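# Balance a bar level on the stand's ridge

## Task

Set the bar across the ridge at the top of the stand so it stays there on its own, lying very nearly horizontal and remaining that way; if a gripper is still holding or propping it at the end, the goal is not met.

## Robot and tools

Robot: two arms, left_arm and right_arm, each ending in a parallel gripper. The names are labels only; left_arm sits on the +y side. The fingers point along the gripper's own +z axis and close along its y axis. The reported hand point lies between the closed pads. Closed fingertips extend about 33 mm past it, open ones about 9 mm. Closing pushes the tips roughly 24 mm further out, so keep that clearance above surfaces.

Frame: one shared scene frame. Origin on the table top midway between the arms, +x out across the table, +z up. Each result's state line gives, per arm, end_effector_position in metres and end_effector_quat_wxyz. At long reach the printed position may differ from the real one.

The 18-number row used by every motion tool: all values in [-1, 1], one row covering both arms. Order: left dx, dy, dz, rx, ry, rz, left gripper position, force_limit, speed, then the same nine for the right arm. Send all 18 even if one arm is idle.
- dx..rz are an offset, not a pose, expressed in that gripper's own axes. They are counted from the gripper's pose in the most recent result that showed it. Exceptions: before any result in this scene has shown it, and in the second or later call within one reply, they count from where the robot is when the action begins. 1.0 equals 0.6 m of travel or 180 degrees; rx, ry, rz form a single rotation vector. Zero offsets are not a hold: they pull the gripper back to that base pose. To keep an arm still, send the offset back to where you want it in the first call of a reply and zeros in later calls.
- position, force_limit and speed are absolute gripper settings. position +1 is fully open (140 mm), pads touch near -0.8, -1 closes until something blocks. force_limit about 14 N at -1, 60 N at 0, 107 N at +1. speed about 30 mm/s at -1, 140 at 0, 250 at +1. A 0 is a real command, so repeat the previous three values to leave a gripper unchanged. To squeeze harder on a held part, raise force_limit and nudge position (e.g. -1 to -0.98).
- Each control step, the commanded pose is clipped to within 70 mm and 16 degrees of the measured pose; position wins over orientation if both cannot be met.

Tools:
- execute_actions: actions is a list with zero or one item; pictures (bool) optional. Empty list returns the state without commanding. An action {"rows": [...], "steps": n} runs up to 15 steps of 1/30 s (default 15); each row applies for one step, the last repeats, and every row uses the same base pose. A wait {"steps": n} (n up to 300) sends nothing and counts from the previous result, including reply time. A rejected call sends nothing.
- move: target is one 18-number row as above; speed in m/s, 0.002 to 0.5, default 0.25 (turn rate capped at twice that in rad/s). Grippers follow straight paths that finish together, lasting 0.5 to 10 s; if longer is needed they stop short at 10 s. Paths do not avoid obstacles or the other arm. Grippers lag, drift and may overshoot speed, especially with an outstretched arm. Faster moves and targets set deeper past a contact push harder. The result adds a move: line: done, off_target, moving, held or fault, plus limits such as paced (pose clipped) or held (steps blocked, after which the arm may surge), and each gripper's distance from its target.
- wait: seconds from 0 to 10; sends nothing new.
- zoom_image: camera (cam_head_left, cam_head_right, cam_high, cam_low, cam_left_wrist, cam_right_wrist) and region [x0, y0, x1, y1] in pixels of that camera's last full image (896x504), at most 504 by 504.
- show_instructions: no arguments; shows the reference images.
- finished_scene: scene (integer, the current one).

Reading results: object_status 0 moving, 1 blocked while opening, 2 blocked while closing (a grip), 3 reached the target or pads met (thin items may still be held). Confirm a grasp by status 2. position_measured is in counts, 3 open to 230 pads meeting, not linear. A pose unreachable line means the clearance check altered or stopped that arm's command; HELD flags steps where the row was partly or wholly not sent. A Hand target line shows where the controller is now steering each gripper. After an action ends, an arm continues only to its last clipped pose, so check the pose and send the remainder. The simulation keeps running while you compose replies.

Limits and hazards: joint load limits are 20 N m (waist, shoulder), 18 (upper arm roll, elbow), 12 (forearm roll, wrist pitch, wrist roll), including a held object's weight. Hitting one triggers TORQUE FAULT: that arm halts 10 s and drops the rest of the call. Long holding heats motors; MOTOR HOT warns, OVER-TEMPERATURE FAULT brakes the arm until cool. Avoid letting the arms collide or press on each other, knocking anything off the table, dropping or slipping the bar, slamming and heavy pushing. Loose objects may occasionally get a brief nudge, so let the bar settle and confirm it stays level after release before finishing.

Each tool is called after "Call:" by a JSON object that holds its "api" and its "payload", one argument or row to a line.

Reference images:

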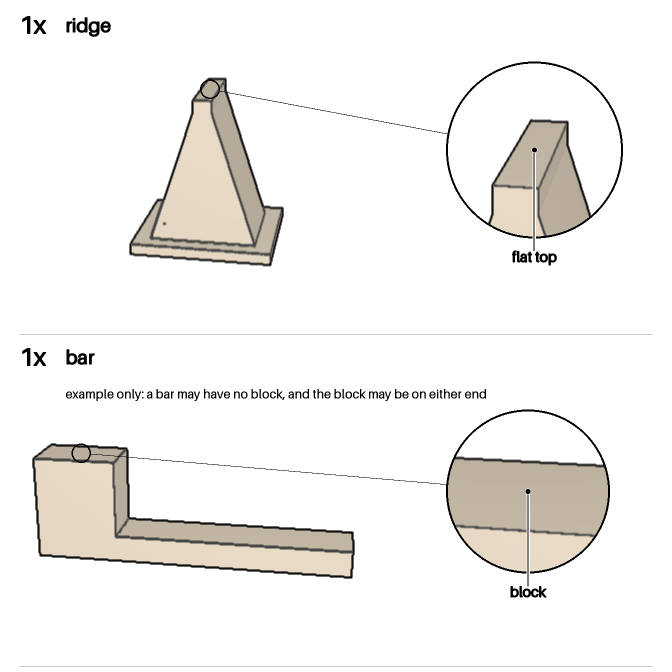

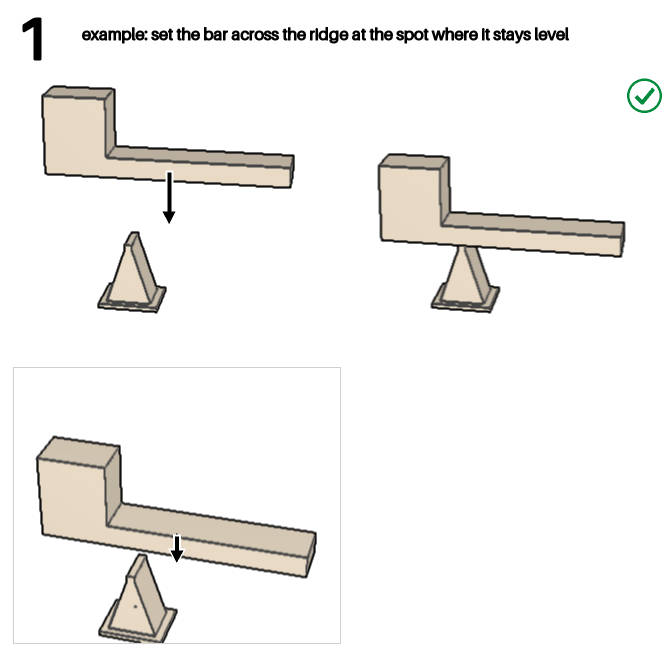

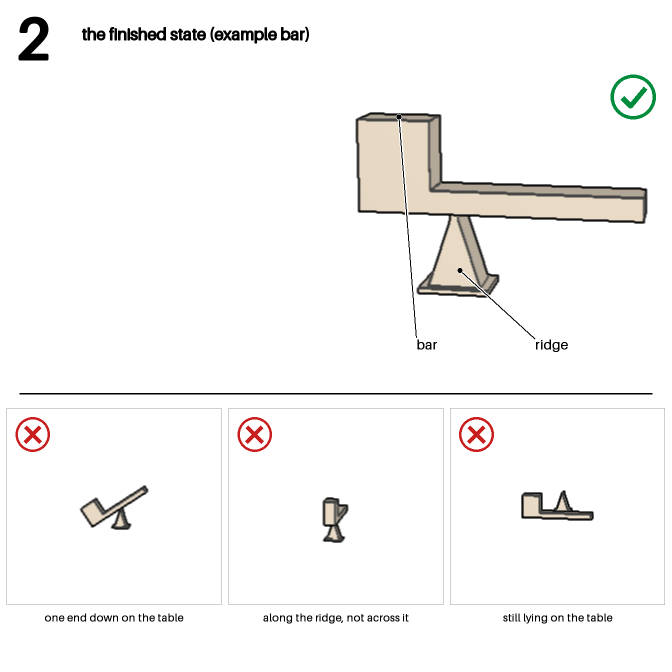

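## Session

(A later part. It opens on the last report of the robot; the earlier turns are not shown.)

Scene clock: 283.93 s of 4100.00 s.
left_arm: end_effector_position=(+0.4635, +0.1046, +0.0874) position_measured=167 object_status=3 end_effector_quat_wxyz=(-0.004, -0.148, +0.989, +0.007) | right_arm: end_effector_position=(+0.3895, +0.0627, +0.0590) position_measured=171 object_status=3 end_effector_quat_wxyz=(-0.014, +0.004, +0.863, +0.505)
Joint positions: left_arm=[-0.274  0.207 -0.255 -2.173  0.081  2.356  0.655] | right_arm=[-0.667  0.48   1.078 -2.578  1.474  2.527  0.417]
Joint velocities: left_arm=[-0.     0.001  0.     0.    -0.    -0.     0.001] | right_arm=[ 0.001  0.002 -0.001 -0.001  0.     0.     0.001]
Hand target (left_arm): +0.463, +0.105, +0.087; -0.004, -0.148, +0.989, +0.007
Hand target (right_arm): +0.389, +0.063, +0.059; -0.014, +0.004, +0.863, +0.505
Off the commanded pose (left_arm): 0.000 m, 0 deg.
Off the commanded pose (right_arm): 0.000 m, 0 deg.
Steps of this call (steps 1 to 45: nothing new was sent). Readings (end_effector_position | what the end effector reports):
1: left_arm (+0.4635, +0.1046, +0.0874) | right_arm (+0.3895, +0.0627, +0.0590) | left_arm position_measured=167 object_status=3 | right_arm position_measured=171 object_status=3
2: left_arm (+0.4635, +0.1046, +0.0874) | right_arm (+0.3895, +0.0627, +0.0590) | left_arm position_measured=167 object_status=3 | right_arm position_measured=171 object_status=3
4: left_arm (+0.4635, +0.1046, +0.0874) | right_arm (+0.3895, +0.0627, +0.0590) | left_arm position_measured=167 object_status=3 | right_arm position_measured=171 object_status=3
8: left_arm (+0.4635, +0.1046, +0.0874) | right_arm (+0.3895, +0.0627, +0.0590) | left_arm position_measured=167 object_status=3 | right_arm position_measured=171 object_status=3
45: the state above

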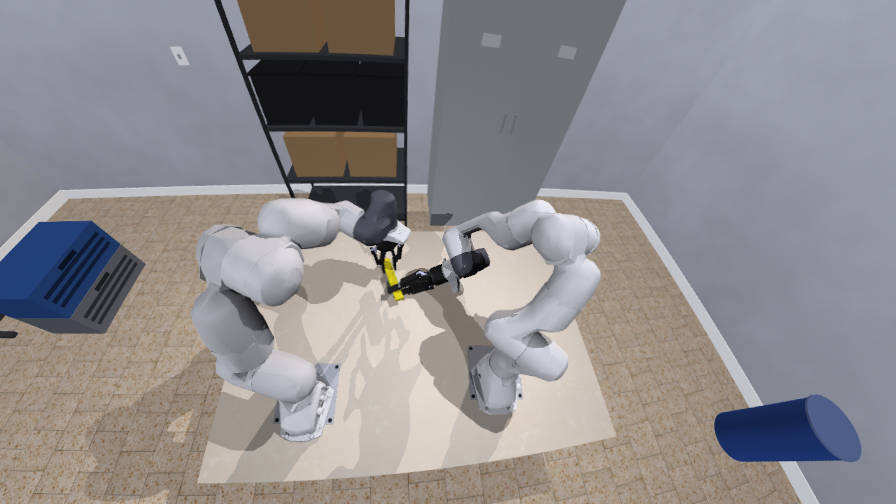

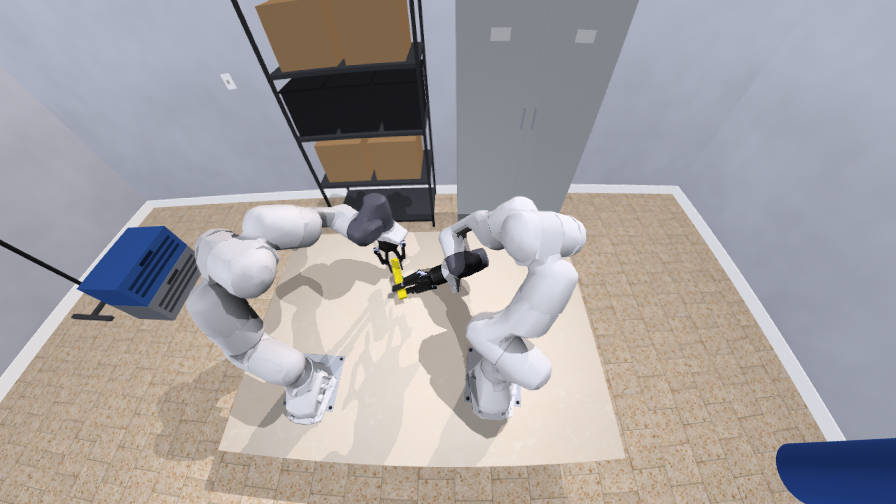

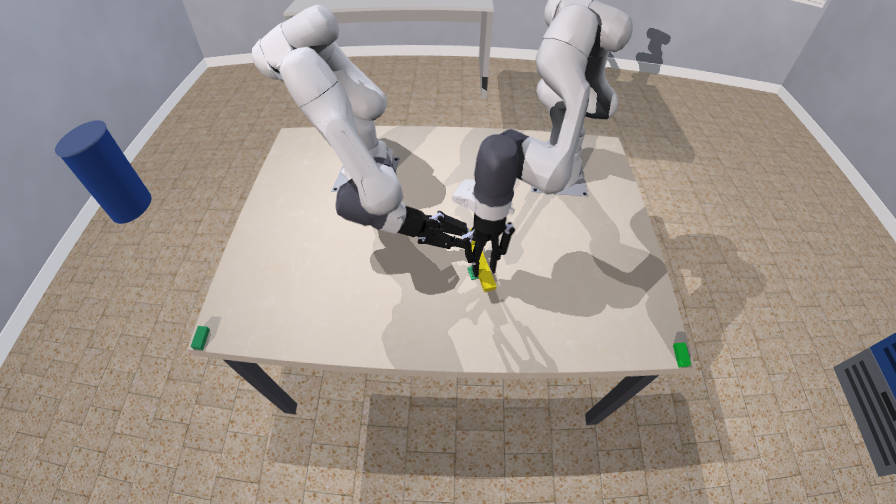

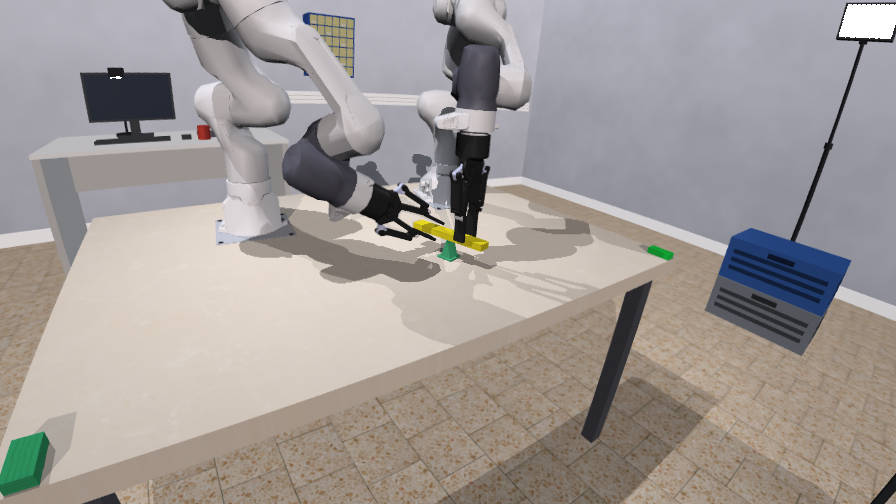

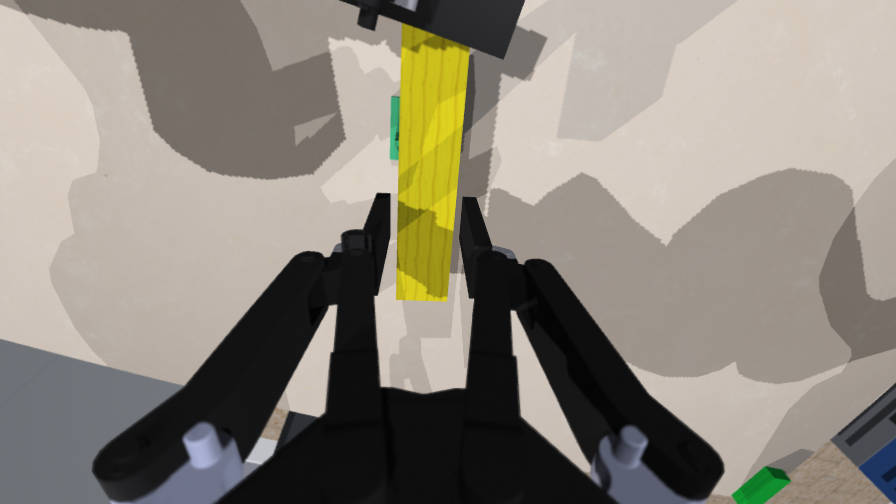

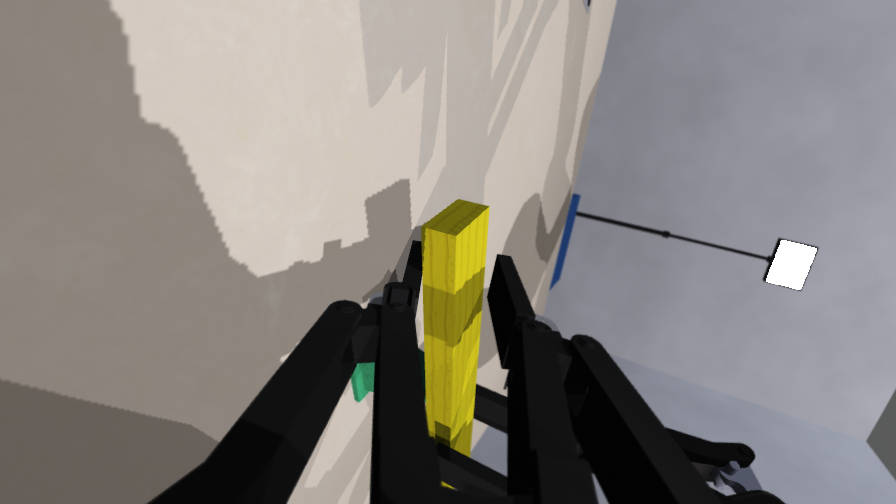

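Call:
{"api": "move", "payload": {
  "target": [0,0,0,0,0,0,-0.3,0.3,-1,0,0,0,0,0,0,-0.26,-1,-1]
}}

Call:
{"api": "wait", "payload": {
  "seconds": 2
}}

Scene clock: 286.37 s of 4100.00 s.
left_arm: end_effector_position=(+0.4635, +0.1046, +0.0874) position_measured=167 object_status=3 end_effector_quat_wxyz=(-0.004, -0.148, +0.989, +0.007) | right_arm: end_effector_position=(+0.3895, +0.0627, +0.0590) position_measured=162 object_status=3 end_effector_quat_wxyz=(-0.014, +0.004, +0.863, +0.505)
Joint positions: left_arm=[-0.274  0.207 -0.255 -2.173  0.081  2.356  0.655] | right_arm=[-0.667  0.48   1.078 -2.578  1.474  2.527  0.417]
Joint velocities: left_arm=[-0.     0.001  0.001  0.001 -0.002  0.001  0.   ] | right_arm=[-0.    -0.     0.001 -0.    -0.001 -0.     0.001]
Hand target (left_arm): +0.463, +0.105, +0.087; -0.004, -0.148, +0.989, +0.007
Hand target (right_arm): +0.389, +0.063, +0.059; -0.014, +0.004, +0.863, +0.505
Off the commanded pose (left_arm): 0.000 m, 0 deg.
Off the commanded pose (right_arm): 0.000 m, 0 deg.
move: done

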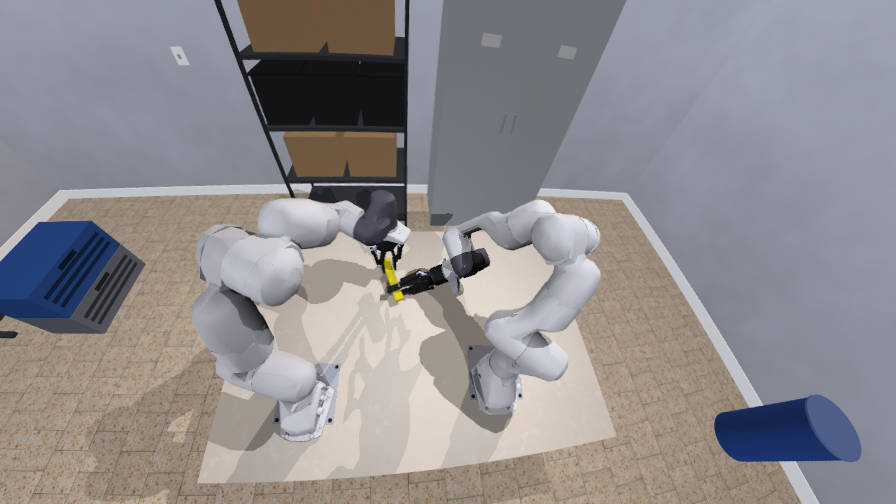

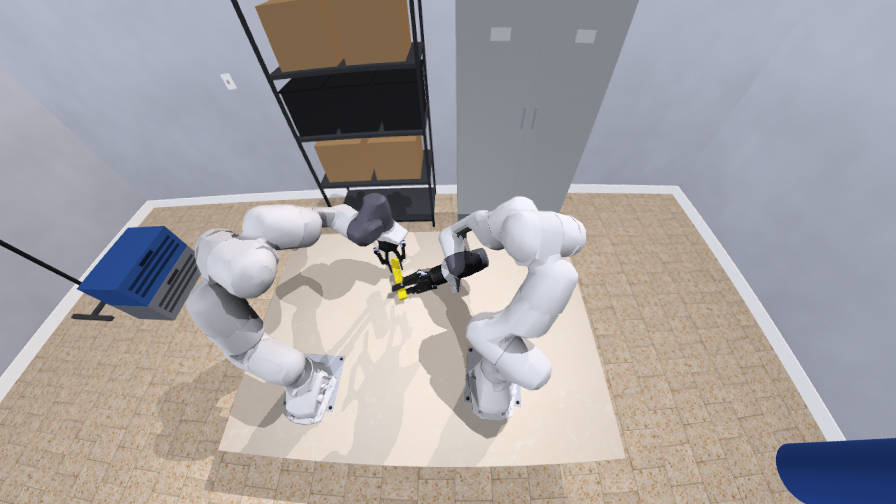

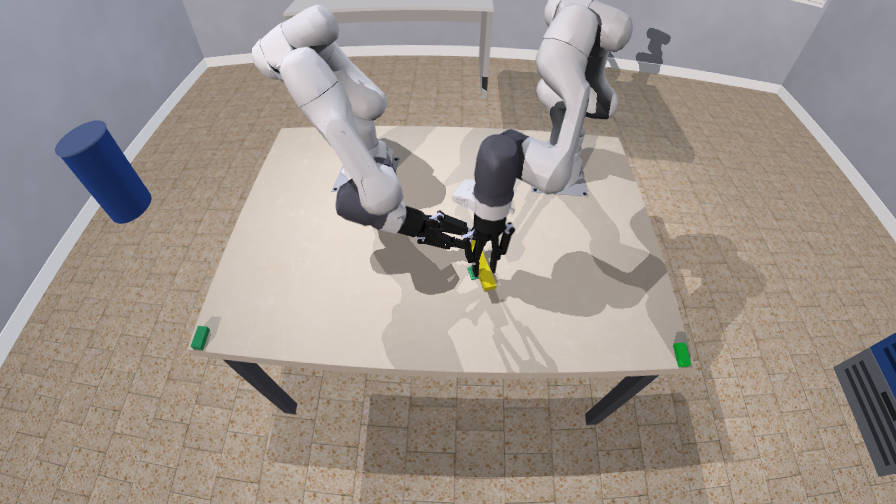

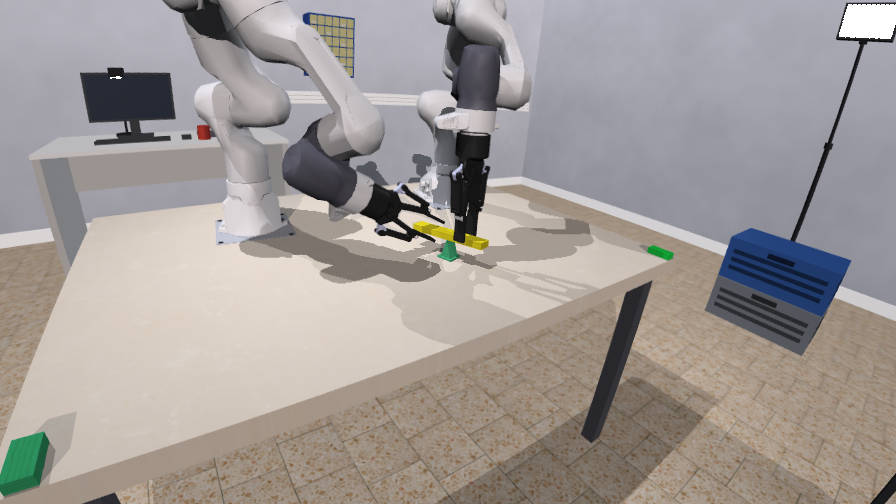

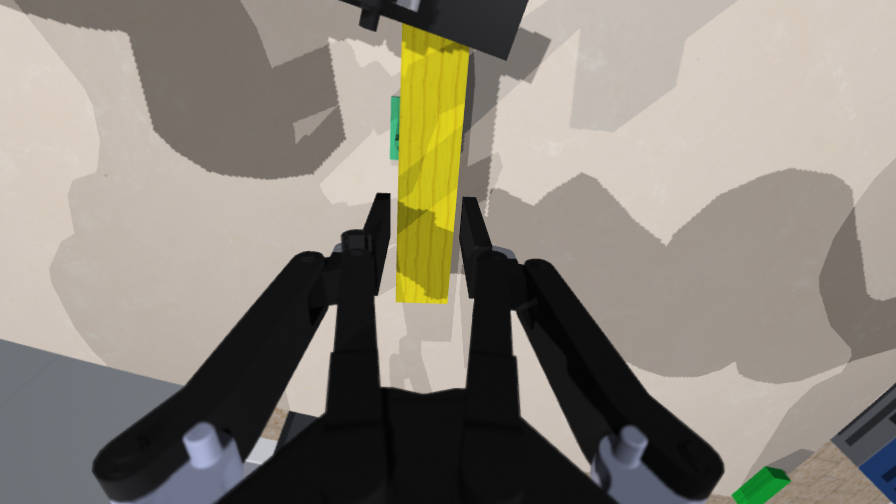

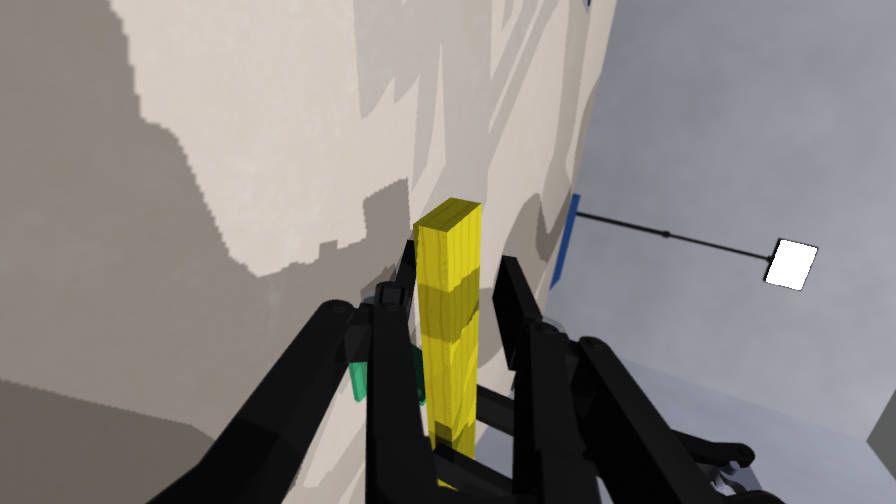

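Scene clock: 288.37 s of 4100.00 s.
left_arm: end_effector_position=(+0.4635, +0.1046, +0.0874) position_measured=167 object_status=3 end_effector_quat_wxyz=(-0.004, -0.148, +0.989, +0.007) | right_arm: end_effector_position=(+0.3895, +0.0627, +0.0590) position_measured=162 object_status=3 end_effector_quat_wxyz=(-0.014, +0.004, +0.863, +0.505)
Joint positions: left_arm=[-0.274  0.207 -0.255 -2.173  0.081  2.356  0.655] | right_arm=[-0.667  0.48   1.078 -2.578  1.474  2.527  0.417]
Joint velocities: left_arm=[ 0.     0.002 -0.    -0.001  0.001 -0.     0.001] | right_arm=[ 0.001  0.    -0.     0.     0.001  0.    -0.   ]
Hand target (left_arm): +0.463, +0.105, +0.087; -0.004, -0.148, +0.989, +0.007
Hand target (right_arm): +0.389, +0.063, +0.059; -0.014, +0.004, +0.863, +0.505
Off the commanded pose (left_arm): 0.000 m, 0 deg.
Off the commanded pose (right_arm): 0.000 m, 0 deg.
Steps of this call (steps 1 to 60: nothing new was sent). Readings (end_effector_position | what the end effector reports):
1: left_arm (+0.4635, +0.1046, +0.0874) | right_arm (+0.3895, +0.0627, +0.0590) | left_arm position_measured=167 object_status=3 | right_arm position_measured=162 object_status=3
2: left_arm (+0.4635, +0.1046, +0.0874) | right_arm (+0.3895, +0.0627, +0.0590) | left_arm position_measured=167 object_status=3 | right_arm position_measured=162 object_status=3
4: left_arm (+0.4635, +0.1046, +0.0874) | right_arm (+0.3895, +0.0627, +0.0590) | left_arm position_measured=167 object_status=3 | right_arm position_measured=162 object_status=3
8: left_arm (+0.4635, +0.1046, +0.0874) | right_arm (+0.3895, +0.0627, +0.0590) | left_arm position_measured=167 object_status=3 | right_arm position_measured=162 object_status=3
60: the state above

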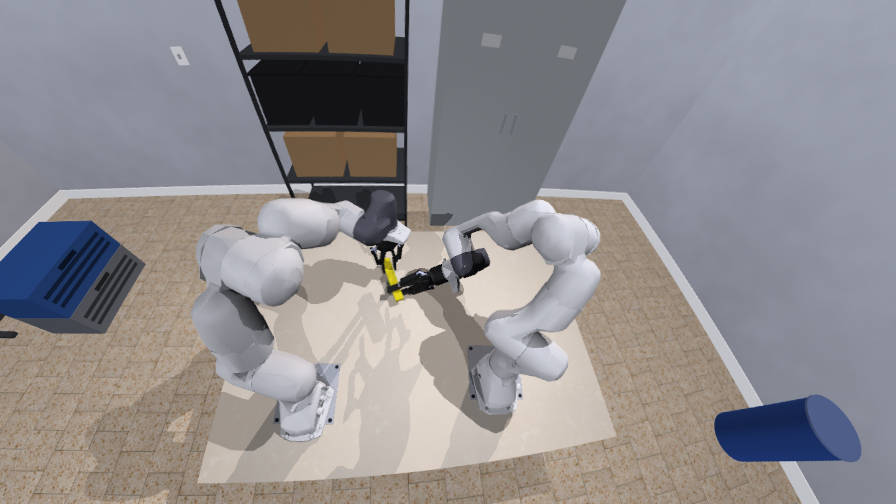

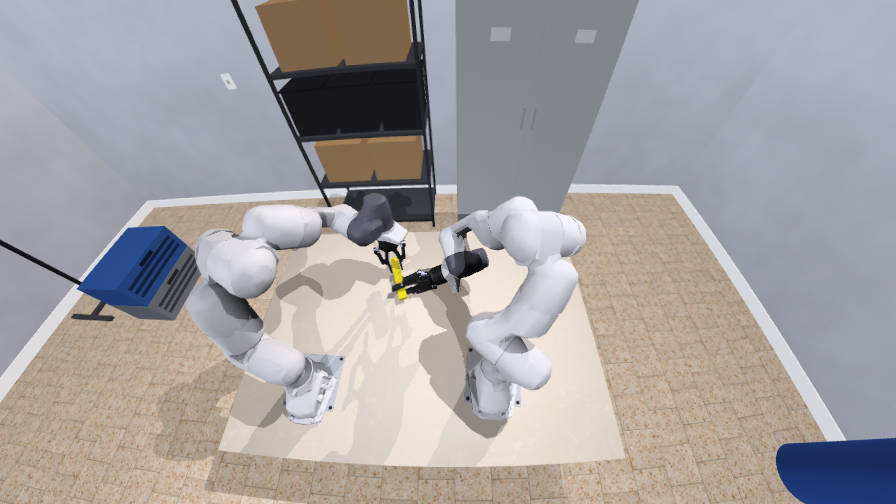

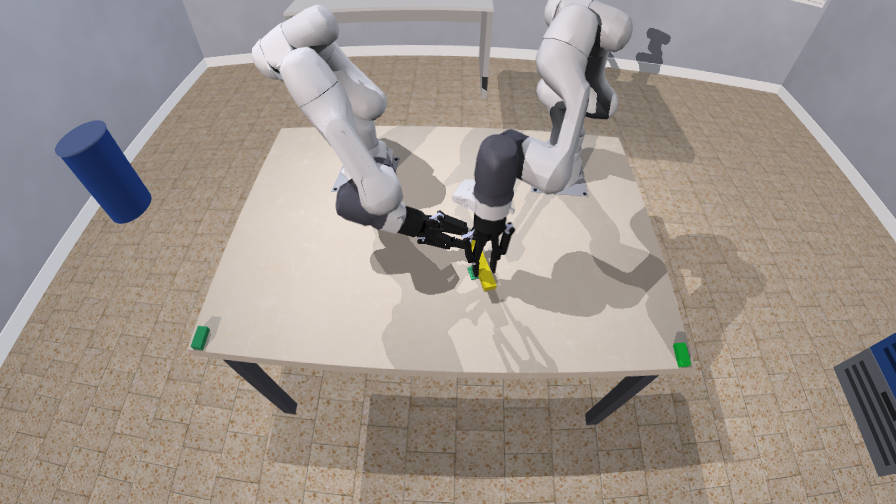

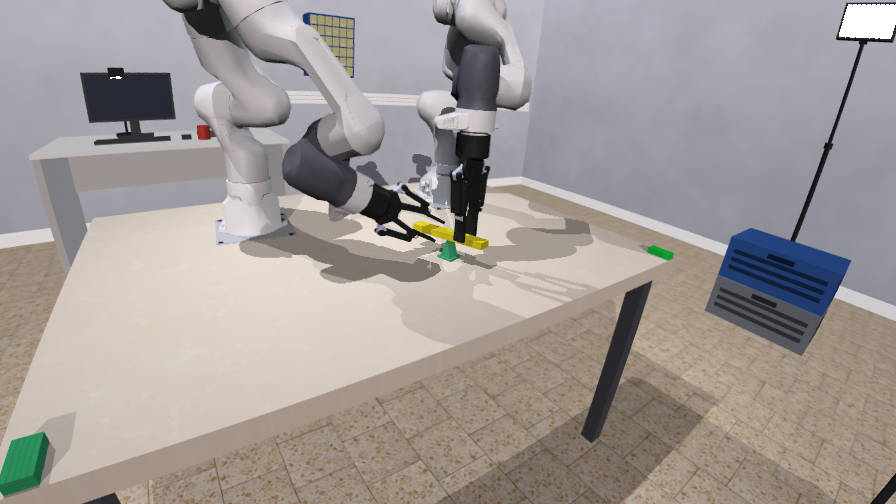

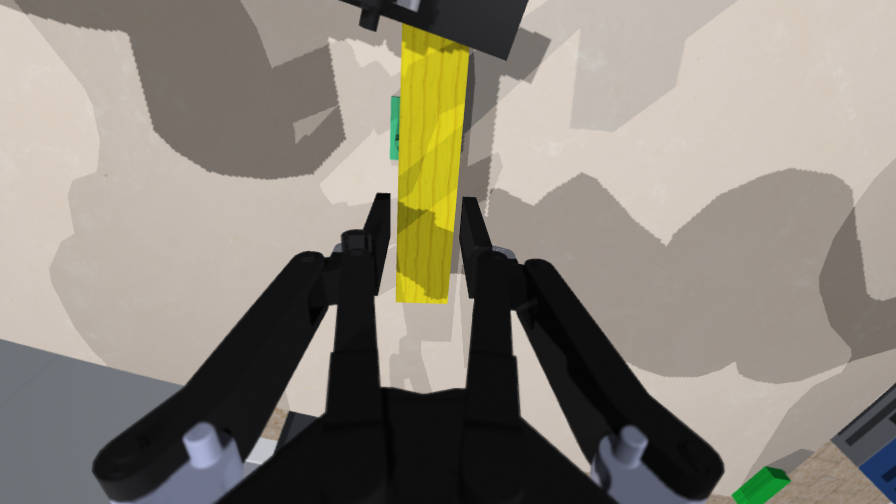

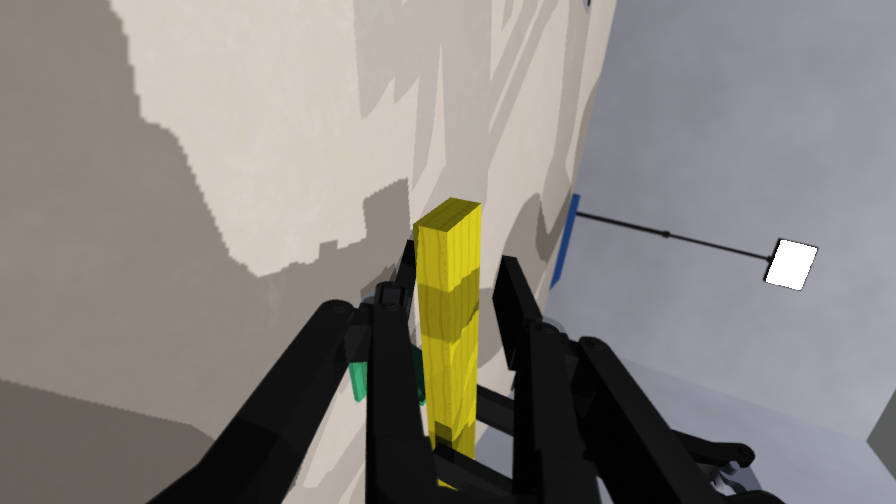

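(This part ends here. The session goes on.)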